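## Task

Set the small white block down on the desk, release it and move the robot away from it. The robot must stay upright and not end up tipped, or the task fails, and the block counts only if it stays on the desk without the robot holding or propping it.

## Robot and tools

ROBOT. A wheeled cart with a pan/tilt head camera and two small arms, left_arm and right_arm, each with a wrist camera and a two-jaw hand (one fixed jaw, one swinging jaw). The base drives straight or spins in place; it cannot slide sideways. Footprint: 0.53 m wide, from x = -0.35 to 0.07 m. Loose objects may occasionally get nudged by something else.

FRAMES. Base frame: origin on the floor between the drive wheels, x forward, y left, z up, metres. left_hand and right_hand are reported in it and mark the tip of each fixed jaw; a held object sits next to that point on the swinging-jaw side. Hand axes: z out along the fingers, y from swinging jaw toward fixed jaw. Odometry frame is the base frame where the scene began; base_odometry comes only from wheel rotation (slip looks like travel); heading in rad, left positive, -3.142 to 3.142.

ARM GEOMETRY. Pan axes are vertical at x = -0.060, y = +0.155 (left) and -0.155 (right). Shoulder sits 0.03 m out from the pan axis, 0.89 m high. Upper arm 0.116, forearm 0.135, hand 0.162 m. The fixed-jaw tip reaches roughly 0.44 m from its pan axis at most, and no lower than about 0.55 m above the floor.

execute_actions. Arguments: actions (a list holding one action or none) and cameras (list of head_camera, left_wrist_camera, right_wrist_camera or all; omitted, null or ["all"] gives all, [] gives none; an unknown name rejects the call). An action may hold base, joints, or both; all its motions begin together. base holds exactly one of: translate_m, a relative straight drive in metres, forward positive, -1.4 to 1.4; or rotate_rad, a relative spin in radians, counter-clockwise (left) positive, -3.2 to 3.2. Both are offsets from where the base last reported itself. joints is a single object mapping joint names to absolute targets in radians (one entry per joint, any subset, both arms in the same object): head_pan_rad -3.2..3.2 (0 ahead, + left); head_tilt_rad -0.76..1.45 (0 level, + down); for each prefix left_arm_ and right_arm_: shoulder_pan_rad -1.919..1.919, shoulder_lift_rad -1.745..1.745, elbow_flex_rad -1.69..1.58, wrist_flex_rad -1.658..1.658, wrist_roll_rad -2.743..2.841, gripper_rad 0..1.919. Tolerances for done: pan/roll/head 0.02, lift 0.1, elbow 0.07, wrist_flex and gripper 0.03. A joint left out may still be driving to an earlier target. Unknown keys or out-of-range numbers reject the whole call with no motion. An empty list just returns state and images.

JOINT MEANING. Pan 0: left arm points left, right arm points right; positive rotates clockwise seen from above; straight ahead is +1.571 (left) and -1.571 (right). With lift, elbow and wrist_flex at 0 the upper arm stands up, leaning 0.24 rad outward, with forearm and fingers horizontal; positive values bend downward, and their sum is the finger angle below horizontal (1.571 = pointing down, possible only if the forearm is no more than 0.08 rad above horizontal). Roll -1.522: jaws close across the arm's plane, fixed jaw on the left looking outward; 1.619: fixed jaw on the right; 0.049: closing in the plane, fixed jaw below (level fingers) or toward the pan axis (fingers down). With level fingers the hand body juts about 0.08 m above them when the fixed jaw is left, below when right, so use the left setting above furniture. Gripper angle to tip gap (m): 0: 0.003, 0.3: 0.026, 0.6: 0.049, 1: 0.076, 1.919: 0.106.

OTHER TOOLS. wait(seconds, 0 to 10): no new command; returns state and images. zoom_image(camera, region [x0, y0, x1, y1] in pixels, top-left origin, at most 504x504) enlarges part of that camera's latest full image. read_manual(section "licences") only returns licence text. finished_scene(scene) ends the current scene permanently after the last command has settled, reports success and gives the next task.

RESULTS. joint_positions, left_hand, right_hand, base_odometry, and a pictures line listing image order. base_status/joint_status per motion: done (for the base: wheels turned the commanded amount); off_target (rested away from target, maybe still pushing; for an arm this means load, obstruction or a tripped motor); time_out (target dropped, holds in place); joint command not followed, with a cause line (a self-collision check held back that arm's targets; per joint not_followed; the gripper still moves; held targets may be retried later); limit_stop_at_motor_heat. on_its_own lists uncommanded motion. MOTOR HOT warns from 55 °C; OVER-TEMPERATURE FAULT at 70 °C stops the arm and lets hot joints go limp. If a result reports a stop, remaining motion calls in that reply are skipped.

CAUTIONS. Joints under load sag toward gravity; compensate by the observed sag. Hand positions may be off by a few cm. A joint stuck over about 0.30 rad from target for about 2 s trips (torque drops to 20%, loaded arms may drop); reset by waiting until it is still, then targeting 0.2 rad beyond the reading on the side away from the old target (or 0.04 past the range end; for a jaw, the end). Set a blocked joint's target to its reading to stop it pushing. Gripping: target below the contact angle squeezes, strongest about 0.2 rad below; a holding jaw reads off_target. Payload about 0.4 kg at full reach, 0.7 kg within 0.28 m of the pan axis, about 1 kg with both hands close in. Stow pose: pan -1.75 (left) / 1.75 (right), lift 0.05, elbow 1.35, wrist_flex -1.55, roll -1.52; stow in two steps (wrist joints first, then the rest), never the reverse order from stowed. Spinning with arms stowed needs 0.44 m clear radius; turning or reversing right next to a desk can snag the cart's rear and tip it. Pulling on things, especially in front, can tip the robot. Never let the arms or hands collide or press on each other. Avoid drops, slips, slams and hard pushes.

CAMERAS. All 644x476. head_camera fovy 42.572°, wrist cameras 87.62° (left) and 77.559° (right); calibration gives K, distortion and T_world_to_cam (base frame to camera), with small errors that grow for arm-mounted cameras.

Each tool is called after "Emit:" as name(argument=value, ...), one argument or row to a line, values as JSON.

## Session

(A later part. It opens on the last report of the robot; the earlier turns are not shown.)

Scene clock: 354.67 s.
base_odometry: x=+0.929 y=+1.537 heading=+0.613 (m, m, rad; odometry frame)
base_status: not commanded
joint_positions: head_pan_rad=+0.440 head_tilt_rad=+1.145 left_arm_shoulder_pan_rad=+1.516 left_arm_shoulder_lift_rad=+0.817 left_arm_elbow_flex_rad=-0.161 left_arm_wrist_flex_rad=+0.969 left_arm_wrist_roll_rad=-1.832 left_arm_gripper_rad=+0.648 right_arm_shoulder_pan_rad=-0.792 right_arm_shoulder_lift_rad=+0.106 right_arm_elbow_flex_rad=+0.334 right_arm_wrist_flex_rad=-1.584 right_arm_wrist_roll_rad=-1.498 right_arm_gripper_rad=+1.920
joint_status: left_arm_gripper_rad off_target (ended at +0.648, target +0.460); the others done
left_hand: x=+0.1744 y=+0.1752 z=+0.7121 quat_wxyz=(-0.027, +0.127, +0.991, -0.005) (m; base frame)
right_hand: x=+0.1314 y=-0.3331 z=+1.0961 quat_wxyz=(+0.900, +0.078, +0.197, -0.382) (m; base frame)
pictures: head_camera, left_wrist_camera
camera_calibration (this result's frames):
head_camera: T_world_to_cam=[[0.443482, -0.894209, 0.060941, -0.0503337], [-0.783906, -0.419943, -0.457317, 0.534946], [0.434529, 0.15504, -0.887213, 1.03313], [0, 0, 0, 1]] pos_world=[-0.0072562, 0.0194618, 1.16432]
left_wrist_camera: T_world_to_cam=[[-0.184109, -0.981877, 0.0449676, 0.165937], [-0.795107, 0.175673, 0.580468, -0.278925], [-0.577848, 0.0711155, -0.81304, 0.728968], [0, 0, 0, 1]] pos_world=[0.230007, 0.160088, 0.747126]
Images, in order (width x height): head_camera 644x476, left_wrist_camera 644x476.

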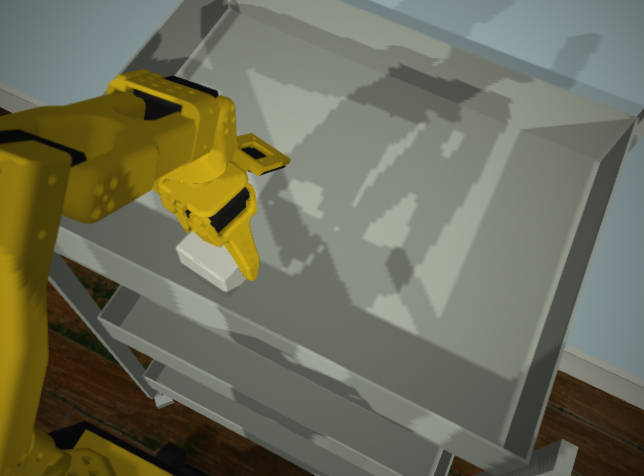

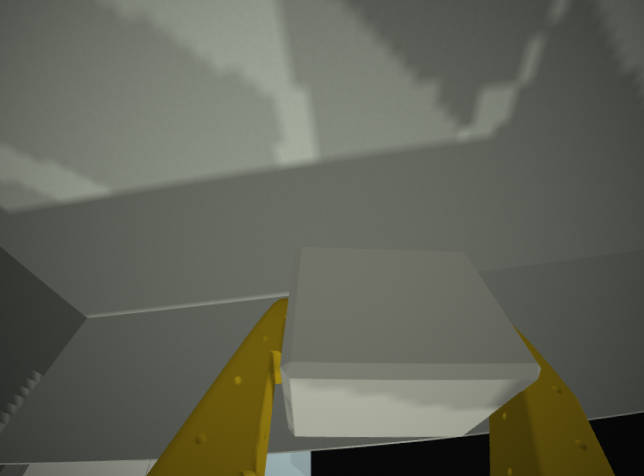

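Emit:
execute_actions(
  actions=[
    {"joints": {"left_arm_shoulder_lift_rad": 0.33}},
  ],
  cameras=["head_camera", "left_wrist_camera"],
)

Scene clock: 367.37 s.
base_odometry: x=+0.929 y=+1.537 heading=+0.613 (m, m, rad; odometry frame)
base_status: not commanded
joint_positions: head_pan_rad=+0.440 head_tilt_rad=+1.145 left_arm_shoulder_pan_rad=+1.516 left_arm_shoulder_lift_rad=+0.387 left_arm_elbow_flex_rad=-0.159 left_arm_wrist_flex_rad=+0.972 left_arm_wrist_roll_rad=-1.832 left_arm_gripper_rad=+0.648 right_arm_shoulder_pan_rad=-0.792 right_arm_shoulder_lift_rad=+0.106 right_arm_elbow_flex_rad=+0.334 right_arm_wrist_flex_rad=-1.584 right_arm_wrist_roll_rad=-1.498 right_arm_gripper_rad=+1.920
joint_status: all done
left_hand: x=+0.2308 y=+0.1783 z=+0.8134 quat_wxyz=(+0.181, +0.125, +0.975, +0.033) (m; base frame)
right_hand: x=+0.1314 y=-0.3331 z=+1.0961 quat_wxyz=(+0.900, +0.078, +0.197, -0.382) (m; base frame)
pictures: head_camera, left_wrist_camera
camera_calibration (this result's frames):
head_camera: T_world_to_cam=[[0.443482, -0.894209, 0.060941, -0.0503337], [-0.783906, -0.419943, -0.457317, 0.534946], [0.434529, 0.155039, -0.887213, 1.03313], [0, 0, 0, 1]] pos_world=[-0.0072562, 0.0194618, 1.16432]
left_wrist_camera: T_world_to_cam=[[-0.181539, -0.981736, -0.0569009, 0.25702], [-0.9644, 0.166422, 0.205514, 0.0522305], [-0.192291, 0.092184, -0.976999, 0.884316], [0, 0, 0, 1]] pos_world=[0.267076, 0.162114, 0.867867]
Images, in order (width x height): head_camera 644x476, left_wrist_camera 644x476.

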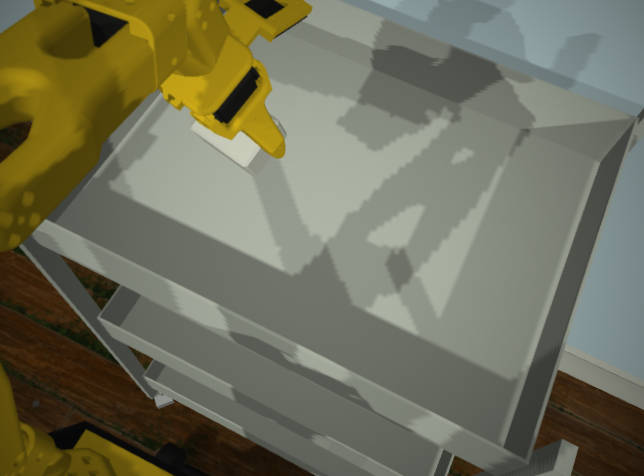

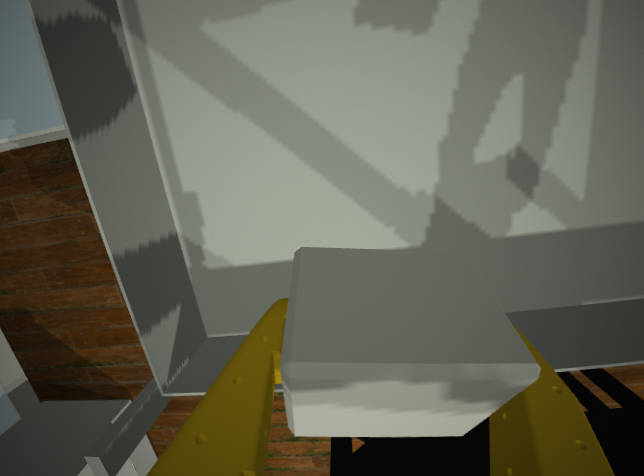

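Emit:
execute_actions(
  actions=[
    {"base": {"translate_m": -0.28}, "joints": {"left_arm_wrist_flex_rad": 1.39, "head_pan_rad": -1.75, "head_tilt_rad": 0.45}},
  ],
  cameras=["head_camera", "left_wrist_camera"],
)

Scene clock: 377.17 s.
base_odometry: x=+0.699 y=+1.376 heading=+0.613 (m, m, rad; odometry frame)
base_status: done
joint_positions: head_pan_rad=-1.740 head_tilt_rad=+0.464 left_arm_shoulder_pan_rad=+1.516 left_arm_shoulder_lift_rad=+0.383 left_arm_elbow_flex_rad=-0.159 left_arm_wrist_flex_rad=+1.379 left_arm_wrist_roll_rad=-1.832 left_arm_gripper_rad=+0.648 right_arm_shoulder_pan_rad=-0.792 right_arm_shoulder_lift_rad=+0.106 right_arm_elbow_flex_rad=+0.334 right_arm_wrist_flex_rad=-1.584 right_arm_wrist_roll_rad=-1.498 right_arm_gripper_rad=+1.920
joint_status: all done
left_hand: x=+0.1675 y=+0.1749 z=+0.8027 quat_wxyz=(-0.015, +0.127, +0.992, -0.003) (m; base frame)
right_hand: x=+0.1314 y=-0.3331 z=+1.0961 quat_wxyz=(+0.900, +0.078, +0.197, -0.382) (m; base frame)
pictures: head_camera, left_wrist_camera
camera_calibration (this result's frames):
head_camera: T_world_to_cam=[[-0.979854, 0.190476, 0.0600373, -0.11619], [0.0223829, 0.403461, -0.914723, 1.09932], [-0.198455, -0.894952, -0.399596, 0.442135], [0, 0, 0, 1]] pos_world=[-0.0507114, -0.0257099, 1.18922]
left_wrist_camera: T_world_to_cam=[[-0.18508, -0.98193, 0.0394935, 0.164789], [-0.808235, 0.174955, 0.562269, -0.319983], [-0.559018, 0.0721444, -0.826011, 0.805712], [0, 0, 0, 1]] pos_world=[0.222285, 0.159667, 0.838935]
Images, in order (width x height): head_camera 644x476, left_wrist_camera 644x476.

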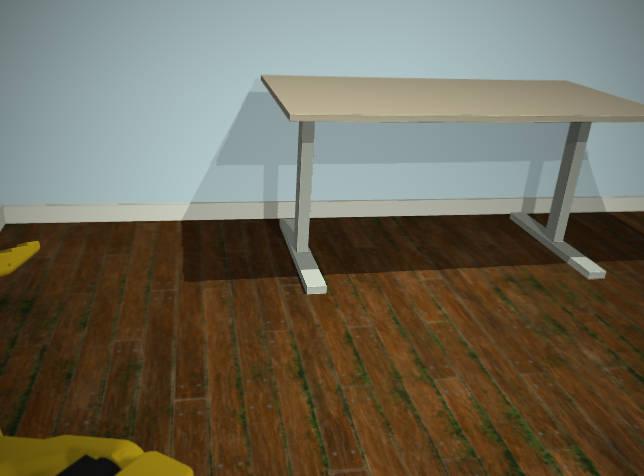

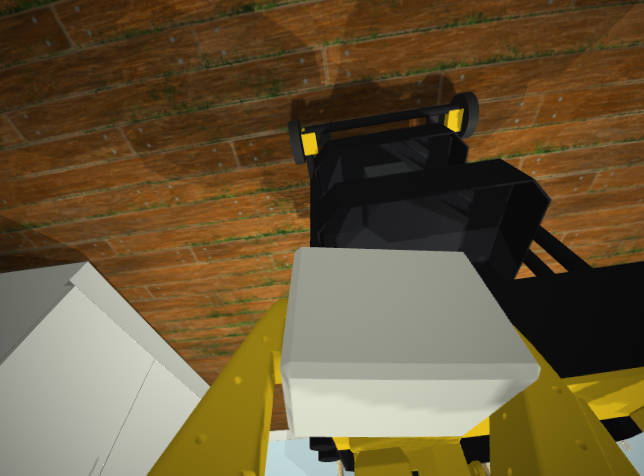

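Emit:
execute_actions(
  actions=[
    {"base": {"rotate_rad": -1.85}, "joints": {"head_pan_rad": 0.0, "head_tilt_rad": 0.45}},
  ],
  cameras=["head_camera"],
)

Scene clock: 435.17 s.
base_odometry: x=+0.699 y=+1.376 heading=-1.237 (m, m, rad; odometry frame)
base_status: done
joint_positions: head_pan_rad=-0.010 head_tilt_rad=+0.464 left_arm_shoulder_pan_rad=+1.516 left_arm_shoulder_lift_rad=+0.383 left_arm_elbow_flex_rad=-0.159 left_arm_wrist_flex_rad=+1.379 left_arm_wrist_roll_rad=-1.832 left_arm_gripper_rad=+0.648 right_arm_shoulder_pan_rad=-0.792 right_arm_shoulder_lift_rad=+0.106 right_arm_elbow_flex_rad=+0.334 right_arm_wrist_flex_rad=-1.584 right_arm_wrist_roll_rad=-1.498 right_arm_gripper_rad=+1.920
joint_status: all done
left_hand: x=+0.1675 y=+0.1749 z=+0.8027 quat_wxyz=(-0.015, +0.127, +0.992, -0.003) (m; base frame)
right_hand: x=+0.1314 y=-0.3331 z=+1.0961 quat_wxyz=(+0.900, +0.078, +0.197, -0.382) (m; base frame)
pictures: head_camera
camera_calibration (this result's frames):
head_camera: T_world_to_cam=[[-0.0326872, -0.997661, 0.0600367, -0.0716728], [-0.401883, -0.0418791, -0.914733, 1.07939], [0.915108, -0.0540277, -0.399574, 0.494447], [0, 0, 0, 1]] pos_world=[-0.0210278, 0.000412498, 1.18922]
Images, in order (width x height): head_camera 644x476.

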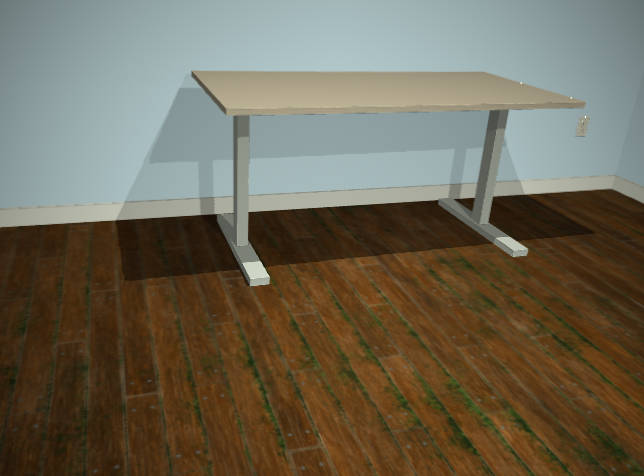

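Emit:
execute_actions(
  actions=[
    {"base": {"translate_m": 1.4}, "joints": {"head_tilt_rad": 0.83}},
  ],
  cameras=["head_camera", "left_wrist_camera"],
)

Scene clock: 458.90 s.
base_odometry: x=+1.158 y=+0.053 heading=-1.234 (m, m, rad; odometry frame)
base_status: done
joint_positions: head_pan_rad=-0.010 head_tilt_rad=+0.825 left_arm_shoulder_pan_rad=+1.516 left_arm_shoulder_lift_rad=+0.383 left_arm_elbow_flex_rad=-0.159 left_arm_wrist_flex_rad=+1.379 left_arm_wrist_roll_rad=-1.832 left_arm_gripper_rad=+0.648 right_arm_shoulder_pan_rad=-0.792 right_arm_shoulder_lift_rad=+0.106 right_arm_elbow_flex_rad=+0.334 right_arm_wrist_flex_rad=-1.584 right_arm_wrist_roll_rad=-1.498 right_arm_gripper_rad=+1.920
joint_status: all done
left_hand: x=+0.1675 y=+0.1749 z=+0.8027 quat_wxyz=(-0.015, +0.127, +0.992, -0.003) (m; base frame)
right_hand: x=+0.1314 y=-0.3331 z=+1.0961 quat_wxyz=(+0.900, +0.078, +0.197, -0.382) (m; base frame)
pictures: head_camera, left_wrist_camera
camera_calibration (this result's frames):
head_camera: T_world_to_cam=[[-0.00999509, -0.997887, 0.0641957, -0.0753932], [-0.699303, -0.0389133, -0.713766, 0.834095], [0.714756, -0.0520263, -0.697436, 0.82787], [0, 0, 0, 1]] pos_world=[-0.00919352, 0.000294518, 1.17758]
left_wrist_camera: T_world_to_cam=[[-0.18508, -0.98193, 0.0394935, 0.164789], [-0.808235, 0.174955, 0.562269, -0.319983], [-0.559018, 0.0721444, -0.826011, 0.805712], [0, 0, 0, 1]] pos_world=[0.222285, 0.159667, 0.838935]
Images, in order (width x height): head_camera 644x476, left_wrist_camera 644x476.

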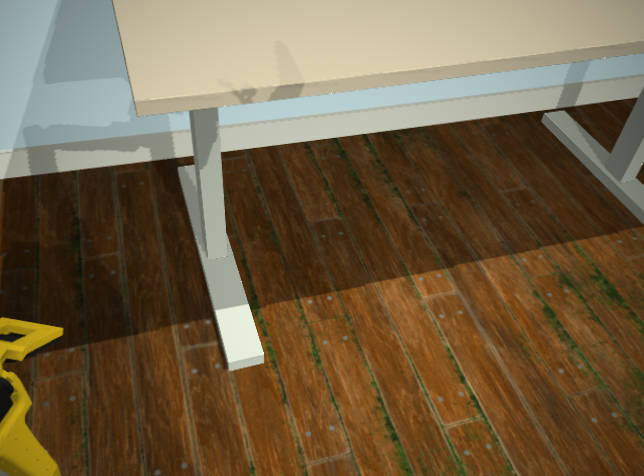

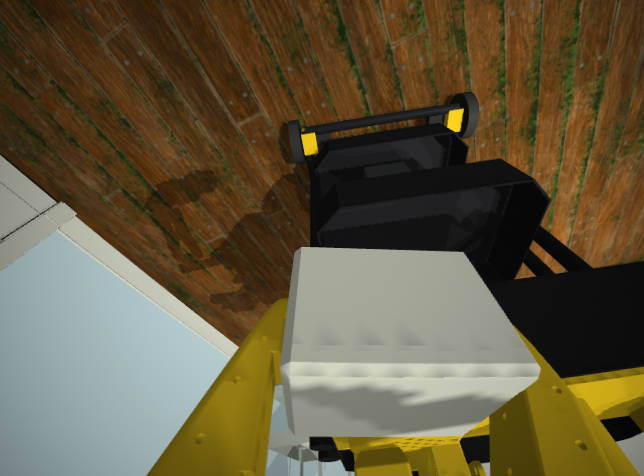

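Emit:
zoom_image(
  camera="head_camera",
  region=[100, 60, 260, 140],
)

Emit:
zoom_image(
  camera="head_camera",
  region=[190, 300, 310, 390],
)

Emit:
zoom_image(
  camera="head_camera",
  region=[484, 20, 644, 100],
)

Region (100, 60, 260, 140) of head_camera's 644x476 image, scaled by 3.150.

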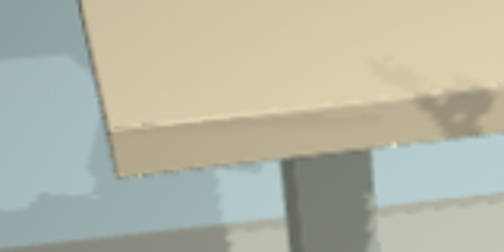

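Region (190, 300, 310, 390) of head_camera's 644x476 image, scaled by 4.200; it fills the top 378 rows of this view, and the rest is white.

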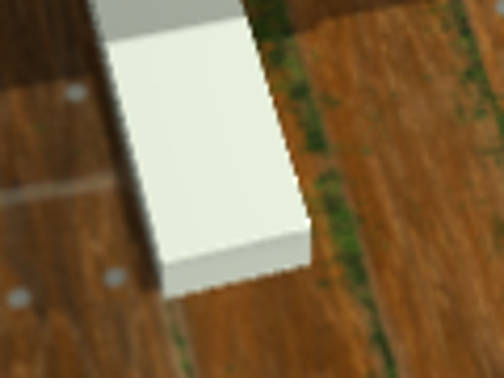

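Region (484, 20, 644, 100) of head_camera's 644x476 image, scaled by 3.150.

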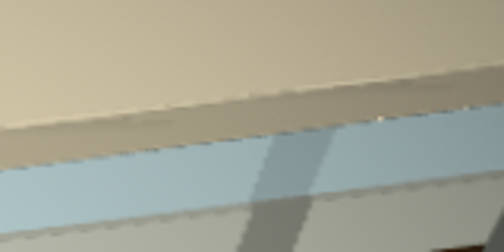

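Emit:
execute_actions(
  actions=[
    {"base": {"translate_m": 0.575}, "joints": {"left_arm_shoulder_pan_rad": 1.56, "left_arm_shoulder_lift_rad": 0.755, "left_arm_elbow_flex_rad": -0.81, "head_pan_rad": 0.3, "head_tilt_rad": 1.15}},
  ],
  cameras=["head_camera", "left_wrist_camera"],
)

Scene clock: 535.37 s.
base_odometry: x=+1.349 y=-0.489 heading=-1.231 (m, m, rad; odometry frame)
base_status: done
joint_positions: head_pan_rad=+0.290 head_tilt_rad=+1.145 left_arm_shoulder_pan_rad=+1.548 left_arm_shoulder_lift_rad=+0.769 left_arm_elbow_flex_rad=-0.773 left_arm_wrist_flex_rad=+1.381 left_arm_wrist_roll_rad=-1.832 left_arm_gripper_rad=+0.648 right_arm_shoulder_pan_rad=-0.792 right_arm_shoulder_lift_rad=+0.106 right_arm_elbow_flex_rad=+0.334 right_arm_wrist_flex_rad=-1.584 right_arm_wrist_roll_rad=-1.498 right_arm_gripper_rad=+1.920
joint_status: all done
left_hand: x=+0.2366 y=+0.1691 z=+0.8040 quat_wxyz=(+0.096, +0.143, +0.985, +0.016) (m; base frame)
right_hand: x=+0.1314 y=-0.3331 z=+1.0961 quat_wxyz=(+0.900, +0.078, +0.197, -0.382) (m; base frame)
pictures: head_camera, left_wrist_camera
camera_calibration (this result's frames):
head_camera: T_world_to_cam=[[0.30473, -0.950487, 0.0609417, -0.0568559], [-0.837888, -0.297954, -0.457348, 0.532444], [0.452861, 0.088305, -0.887197, 1.03398], [0, 0, 0, 1]] pos_world=[-0.00479261, 0.0132976, 1.16432]
left_wrist_camera: T_world_to_cam=[[-0.219404, -0.975522, -0.0148057, 0.222511], [-0.907682, 0.198535, 0.369725, -0.0895706], [-0.357735, 0.0945581, -0.929023, 0.877276], [0, 0, 0, 1]] pos_world=[0.281351, 0.151894, 0.851421]
Images, in order (width x height): head_camera 644x476, left_wrist_camera 644x476.

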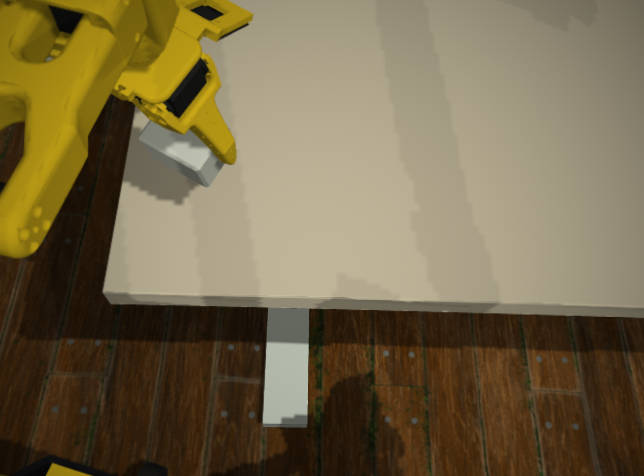

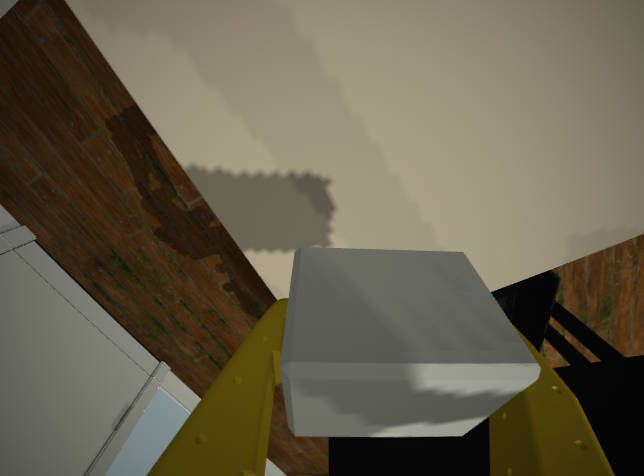

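Emit:
zoom_image(
  camera="head_camera",
  region=[60, 250, 220, 330],
)

Emit:
zoom_image(
  camera="head_camera",
  region=[230, 380, 350, 450],
)

Emit:
zoom_image(
  camera="head_camera",
  region=[484, 270, 644, 350],
)

Region (60, 250, 220, 330) of head_camera's 644x476 image, scaled by 3.150.

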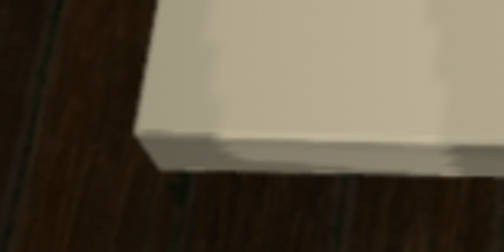

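Region (230, 380, 350, 450) of head_camera's 644x476 image, scaled by 4.200; it fills the top 294 rows of this view, and the rest is white.

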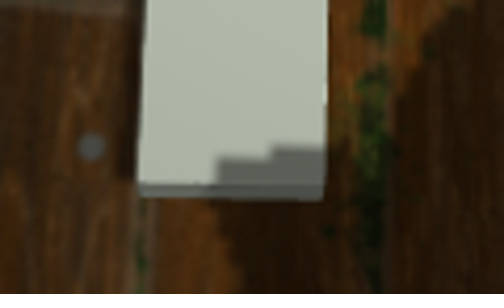

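Region (484, 270, 644, 350) of head_camera's 644x476 image, scaled by 3.150.

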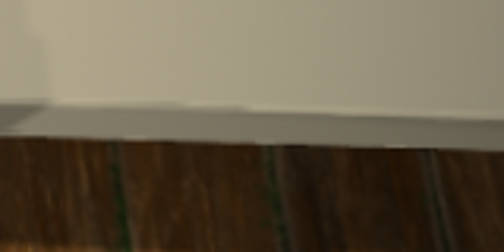

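Emit:
execute_actions(
  actions=[
    {"base": {"translate_m": 0.05}, "joints": {"left_arm_shoulder_pan_rad": 1.68, "left_arm_shoulder_lift_rad": 0.885, "head_pan_rad": 0.4, "head_tilt_rad": 1.3}},
  ],
  cameras=["head_camera", "left_wrist_camera"],
)

Scene clock: 585.53 s.
base_odometry: x=+1.366 y=-0.537 heading=-1.230 (m, m, rad; odometry frame)
base_status: done
joint_positions: head_pan_rad=+0.390 head_tilt_rad=+1.295 left_arm_shoulder_pan_rad=+1.670 left_arm_shoulder_lift_rad=+0.901 left_arm_elbow_flex_rad=-0.776 left_arm_wrist_flex_rad=+1.381 left_arm_wrist_roll_rad=-1.832 left_arm_gripper_rad=+0.648 right_arm_shoulder_pan_rad=-0.792 right_arm_shoulder_lift_rad=+0.106 right_arm_elbow_flex_rad=+0.334 right_arm_wrist_flex_rad=-1.584 right_arm_wrist_roll_rad=-1.498 right_arm_gripper_rad=+1.920
joint_status: all done
left_hand: x=+0.2225 y=+0.1344 z=+0.7702 quat_wxyz=(+0.032, +0.203, +0.979, +0.003) (m; base frame)
right_hand: x=+0.1314 y=-0.3331 z=+1.0961 quat_wxyz=(+0.900, +0.078, +0.197, -0.382) (m; base frame)
pictures: head_camera, left_wrist_camera
camera_calibration (this result's frames):
head_camera: T_world_to_cam=[[0.406301, -0.911945, 0.0572417, -0.0478233], [-0.857952, -0.402299, -0.319489, 0.372826], [0.314385, 0.0806981, -0.945859, 1.09499], [0, 0, 0, 1]] pos_world=[-0.00494954, 0.0180122, 1.15756]
left_wrist_camera: T_world_to_cam=[[-0.335628, -0.941854, 0.0163077, 0.182542], [-0.822298, 0.301382, 0.482695, -0.202775], [-0.459543, 0.148596, -0.875636, 0.81839], [0, 0, 0, 1]] pos_world=[0.27061, 0.111431, 0.811513]
Images, in order (width x height): head_camera 644x476, left_wrist_camera 644x476.

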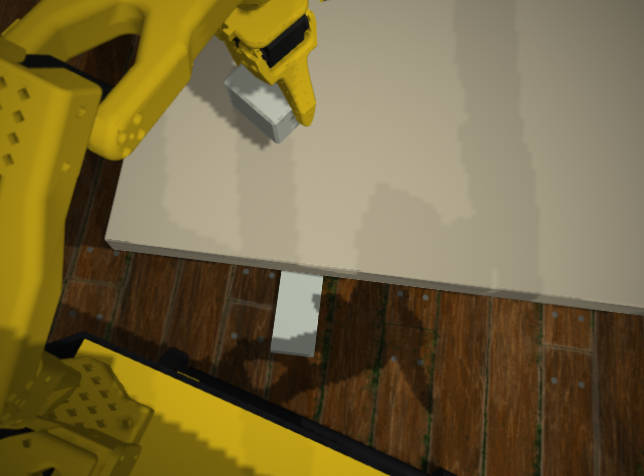

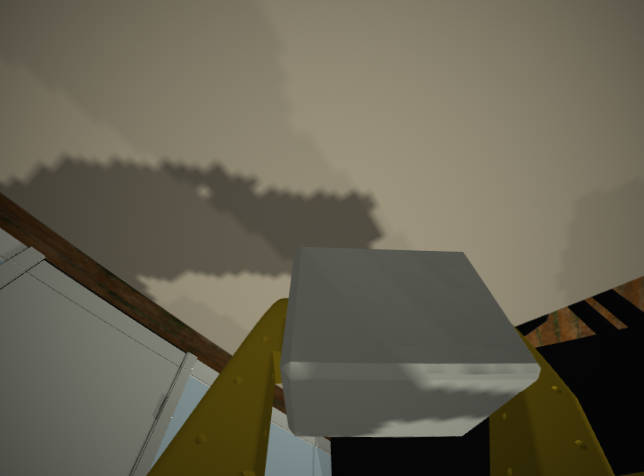

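Emit:
execute_actions(
  actions=[
    {"joints": {"left_arm_shoulder_lift_rad": 1.02, "left_arm_wrist_flex_rad": 1.315, "head_tilt_rad": 1.1}},
  ],
  cameras=["head_camera", "left_wrist_camera"],
)

Scene clock: 627.70 s.
base_odometry: x=+1.366 y=-0.537 heading=-1.230 (m, m, rad; odometry frame)
base_status: not commanded
joint_positions: head_pan_rad=+0.390 head_tilt_rad=+1.115 left_arm_shoulder_pan_rad=+1.670 left_arm_shoulder_lift_rad=+1.035 left_arm_elbow_flex_rad=-0.778 left_arm_wrist_flex_rad=+1.327 left_arm_wrist_roll_rad=-1.832 left_arm_gripper_rad=+0.648 right_arm_shoulder_pan_rad=-0.792 right_arm_shoulder_lift_rad=+0.106 right_arm_elbow_flex_rad=+0.334 right_arm_wrist_flex_rad=-1.584 right_arm_wrist_roll_rad=-1.498 right_arm_gripper_rad=+1.920
joint_status: all done
left_hand: x=+0.2128 y=+0.1354 z=+0.7377 quat_wxyz=(-0.006, +0.203, +0.979, -0.001) (m; base frame)
right_hand: x=+0.1314 y=-0.3331 z=+1.0961 quat_wxyz=(+0.900, +0.078, +0.197, -0.382) (m; base frame)
pictures: head_camera, left_wrist_camera
camera_calibration (this result's frames):
head_camera: T_world_to_cam=[[0.396385, -0.916021, 0.061521, -0.0532148], [-0.790869, -0.374724, -0.483847, 0.565156], [0.466268, 0.143135, -0.872987, 1.01825], [0, 0, 0, 1]] pos_world=[-0.00671977, 0.0172846, 1.16564]
left_wrist_camera: T_world_to_cam=[[-0.333626, -0.942052, 0.035099, 0.166447], [-0.782177, 0.297405, 0.547494, -0.251169], [-0.526207, 0.155205, -0.836073, 0.769343], [0, 0, 0, 1]] pos_world=[0.263906, 0.112096, 0.774899]
Images, in order (width x height): head_camera 644x476, left_wrist_camera 644x476.

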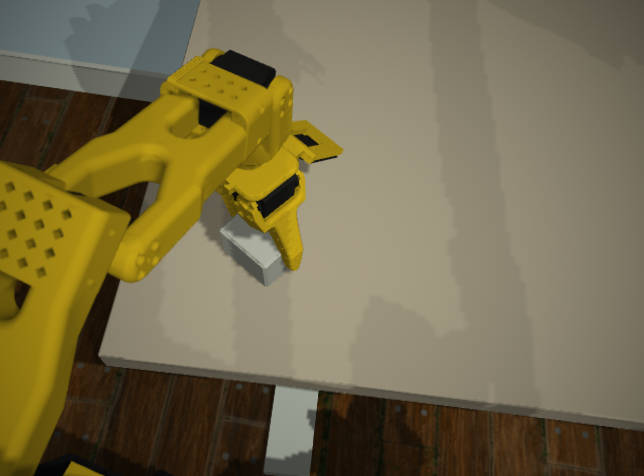

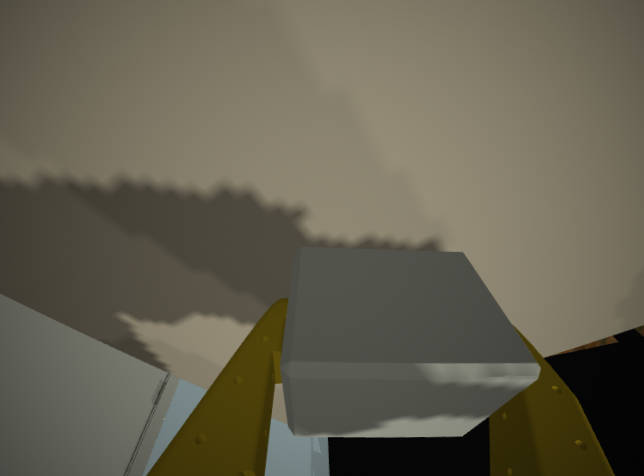

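Emit:
execute_actions(
  actions=[
    {"joints": {"left_arm_shoulder_lift_rad": 1.053}},
  ],
  cameras=["left_wrist_camera"],
)

Scene clock: 634.23 s.
base_odometry: x=+1.366 y=-0.537 heading=-1.230 (m, m, rad; odometry frame)
base_status: not commanded
joint_positions: head_pan_rad=+0.390 head_tilt_rad=+1.115 left_arm_shoulder_pan_rad=+1.670 left_arm_shoulder_lift_rad=+1.050 left_arm_elbow_flex_rad=-0.791 left_arm_wrist_flex_rad=+1.325 left_arm_wrist_roll_rad=-1.832 left_arm_gripper_rad=+0.648 right_arm_shoulder_pan_rad=-0.792 right_arm_shoulder_lift_rad=+0.106 right_arm_elbow_flex_rad=+0.334 right_arm_wrist_flex_rad=-1.584 right_arm_wrist_roll_rad=-1.498 right_arm_gripper_rad=+1.920
joint_status: all done
left_hand: x=+0.2132 y=+0.1354 z=+0.7357 quat_wxyz=(-0.006, +0.203, +0.979, -0.001) (m; base frame)
right_hand: x=+0.1314 y=-0.3331 z=+1.0961 quat_wxyz=(+0.900, +0.078, +0.197, -0.382) (m; base frame)
pictures: left_wrist_camera
camera_calibration (this result's frames):
left_wrist_camera: T_world_to_cam=[[-0.333626, -0.942052, 0.035099, 0.166623], [-0.782177, 0.297405, 0.547494, -0.249756], [-0.526207, 0.155205, -0.836073, 0.767992], [0, 0, 0, 1]] pos_world=[0.264359, 0.112051, 0.772989]
Images, in order (width x height): left_wrist_camera 644x476.

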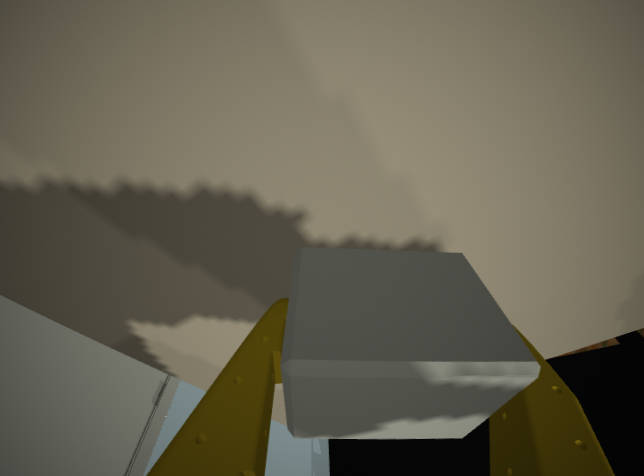

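Emit:
execute_actions(
  actions=[
    {"joints": {"left_arm_gripper_rad": 1.0, "left_arm_shoulder_lift_rad": 1.03}},
  ],
  cameras=["head_camera", "left_wrist_camera"],
)

Scene clock: 639.30 s.
base_odometry: x=+1.366 y=-0.537 heading=-1.230 (m, m, rad; odometry frame)
base_status: not commanded
joint_positions: head_pan_rad=+0.390 head_tilt_rad=+1.115 left_arm_shoulder_pan_rad=+1.670 left_arm_shoulder_lift_rad=+1.050 left_arm_elbow_flex_rad=-0.793 left_arm_wrist_flex_rad=+1.325 left_arm_wrist_roll_rad=-1.832 left_arm_gripper_rad=+0.989 right_arm_shoulder_pan_rad=-0.792 right_arm_shoulder_lift_rad=+0.106 right_arm_elbow_flex_rad=+0.334 right_arm_wrist_flex_rad=-1.584 right_arm_wrist_roll_rad=-1.498 right_arm_gripper_rad=+1.920
joint_status: all done
left_hand: x=+0.2135 y=+0.1353 z=+0.7359 quat_wxyz=(-0.006, +0.203, +0.979, -0.001) (m; base frame)
right_hand: x=+0.1314 y=-0.3331 z=+1.0961 quat_wxyz=(+0.900, +0.078, +0.197, -0.382) (m; base frame)
pictures: head_camera, left_wrist_camera
camera_calibration (this result's frames):
head_camera: T_world_to_cam=[[0.39639, -0.916019, 0.0615212, -0.0532148], [-0.79086, -0.374727, -0.483859, 0.565169], [0.466278, 0.143142, -0.872981, 1.01824], [0, 0, 0, 1]] pos_world=[-0.00672006, 0.0172848, 1.16564]
left_wrist_camera: T_world_to_cam=[[-0.333679, -0.942047, 0.0347322, 0.166966], [-0.783011, 0.297487, 0.546255, -0.248553], [-0.52493, 0.155078, -0.836899, 0.76867], [0, 0, 0, 1]] pos_world=[0.264592, 0.112028, 0.773273]
Images, in order (width x height): head_camera 644x476, left_wrist_camera 644x476.

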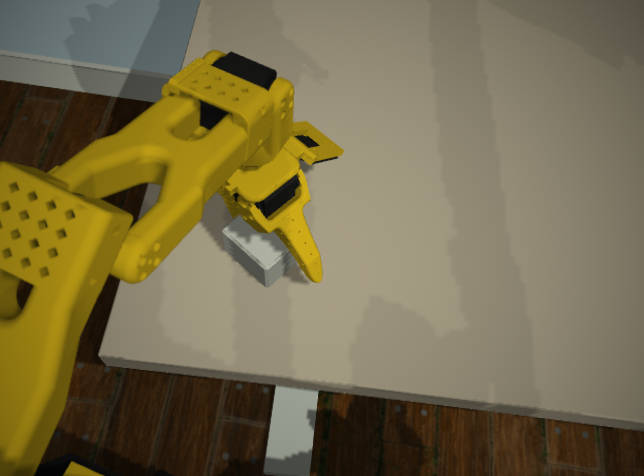

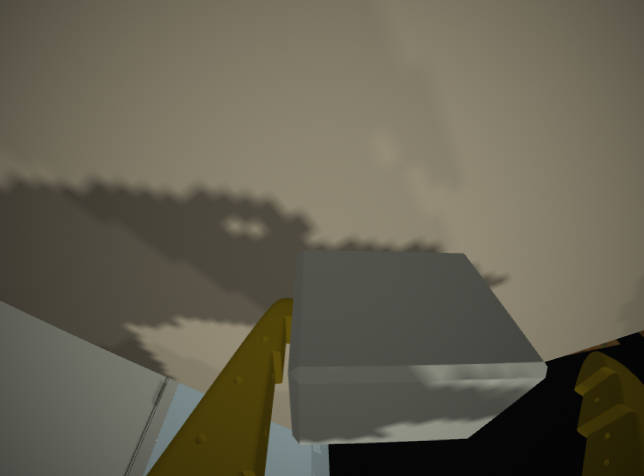

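Emit:
execute_actions(
  actions=[
    {"joints": {"left_arm_shoulder_lift_rad": 0.75}},
  ],
  cameras=["left_wrist_camera"],
)

Emit:
execute_actions(
  actions=[
    {"base": {"translate_m": -0.35}, "joints": {"left_arm_shoulder_lift_rad": 0.2, "left_arm_elbow_flex_rad": -0.2, "head_pan_rad": 0.2, "head_tilt_rad": 0.8}},
  ],
  cameras=["head_camera"],
)

Scene clock: 649.20 s.
base_odometry: x=+1.366 y=-0.537 heading=-1.230 (m, m, rad; odometry frame)
base_status: not commanded
joint_positions: head_pan_rad=+0.390 head_tilt_rad=+1.115 left_arm_shoulder_pan_rad=+1.670 left_arm_shoulder_lift_rad=+0.811 left_arm_elbow_flex_rad=-0.793 left_arm_wrist_flex_rad=+1.325 left_arm_wrist_roll_rad=-1.832 left_arm_gripper_rad=+0.991 right_arm_shoulder_pan_rad=-0.792 right_arm_shoulder_lift_rad=+0.106 right_arm_elbow_flex_rad=+0.334 right_arm_wrist_flex_rad=-1.584 right_arm_wrist_roll_rad=-1.498 right_arm_gripper_rad=+1.920
joint_status: all done
left_hand: x=+0.2439 y=+0.1323 z=+0.7982 quat_wxyz=(+0.113, +0.202, +0.973, +0.012) (m; base frame)
right_hand: x=+0.1314 y=-0.3331 z=+1.0961 quat_wxyz=(+0.900, +0.078, +0.197, -0.382) (m; base frame)
pictures: left_wrist_camera
camera_calibration (this result's frames):
left_wrist_camera: T_world_to_cam=[[-0.33509, -0.941907, -0.0229348, 0.218457], [-0.888927, 0.307987, 0.339046, -0.0680547], [-0.312286, 0.133998, -0.94049, 0.870811], [0, 0, 0, 1]] pos_world=[0.284649, 0.110039, 0.847073]
Images, in order (width x height): left_wrist_camera 644x476.

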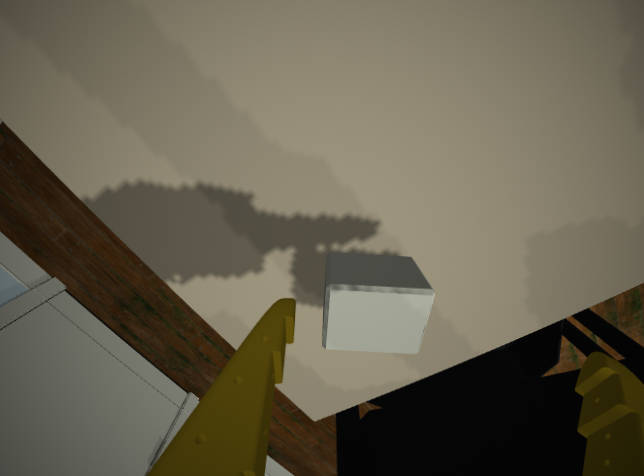

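Scene clock: 651.80 s.
base_odometry: x=+1.249 y=-0.207 heading=-1.230 (m, m, rad; odometry frame)
base_status: done
joint_positions: head_pan_rad=+0.210 head_tilt_rad=+0.814 left_arm_shoulder_pan_rad=+1.670 left_arm_shoulder_lift_rad=+0.248 left_arm_elbow_flex_rad=-0.196 left_arm_wrist_flex_rad=+1.325 left_arm_wrist_roll_rad=-1.832 left_arm_gripper_rad=+0.991 right_arm_shoulder_pan_rad=-0.792 right_arm_shoulder_lift_rad=+0.106 right_arm_elbow_flex_rad=+0.334 right_arm_wrist_flex_rad=-1.584 right_arm_wrist_roll_rad=-1.498 right_arm_gripper_rad=+1.920
joint_status: all done
left_hand: x=+0.1927 y=+0.1374 z=+0.8375 quat_wxyz=(+0.096, +0.202, +0.975, +0.010) (m; base frame)
right_hand: x=+0.1314 y=-0.3331 z=+1.0961 quat_wxyz=(+0.900, +0.078, +0.197, -0.382) (m; base frame)
pictures: head_camera
camera_calibration (this result's frames):
head_camera: T_world_to_cam=[[0.207323, -0.976164, 0.0641918, -0.0651748], [-0.666711, -0.189009, -0.720953, 0.843899], [0.715901, 0.106673, -0.690005, 0.819371], [0, 0, 0, 1]] pos_world=[-0.0104393, 0.00847863, 1.17796]
Images, in order (width x height): head_camera 644x476.

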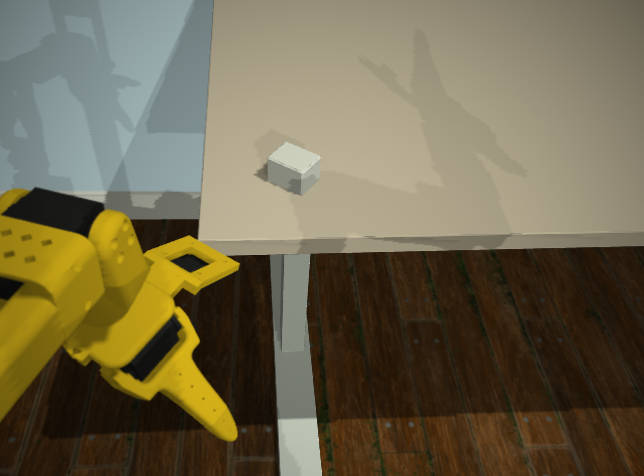

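The block is resting on the desk and the robot has backed clear.

Emit:
finished_scene(
  scene=2,
)

The scene is finished: the task was done.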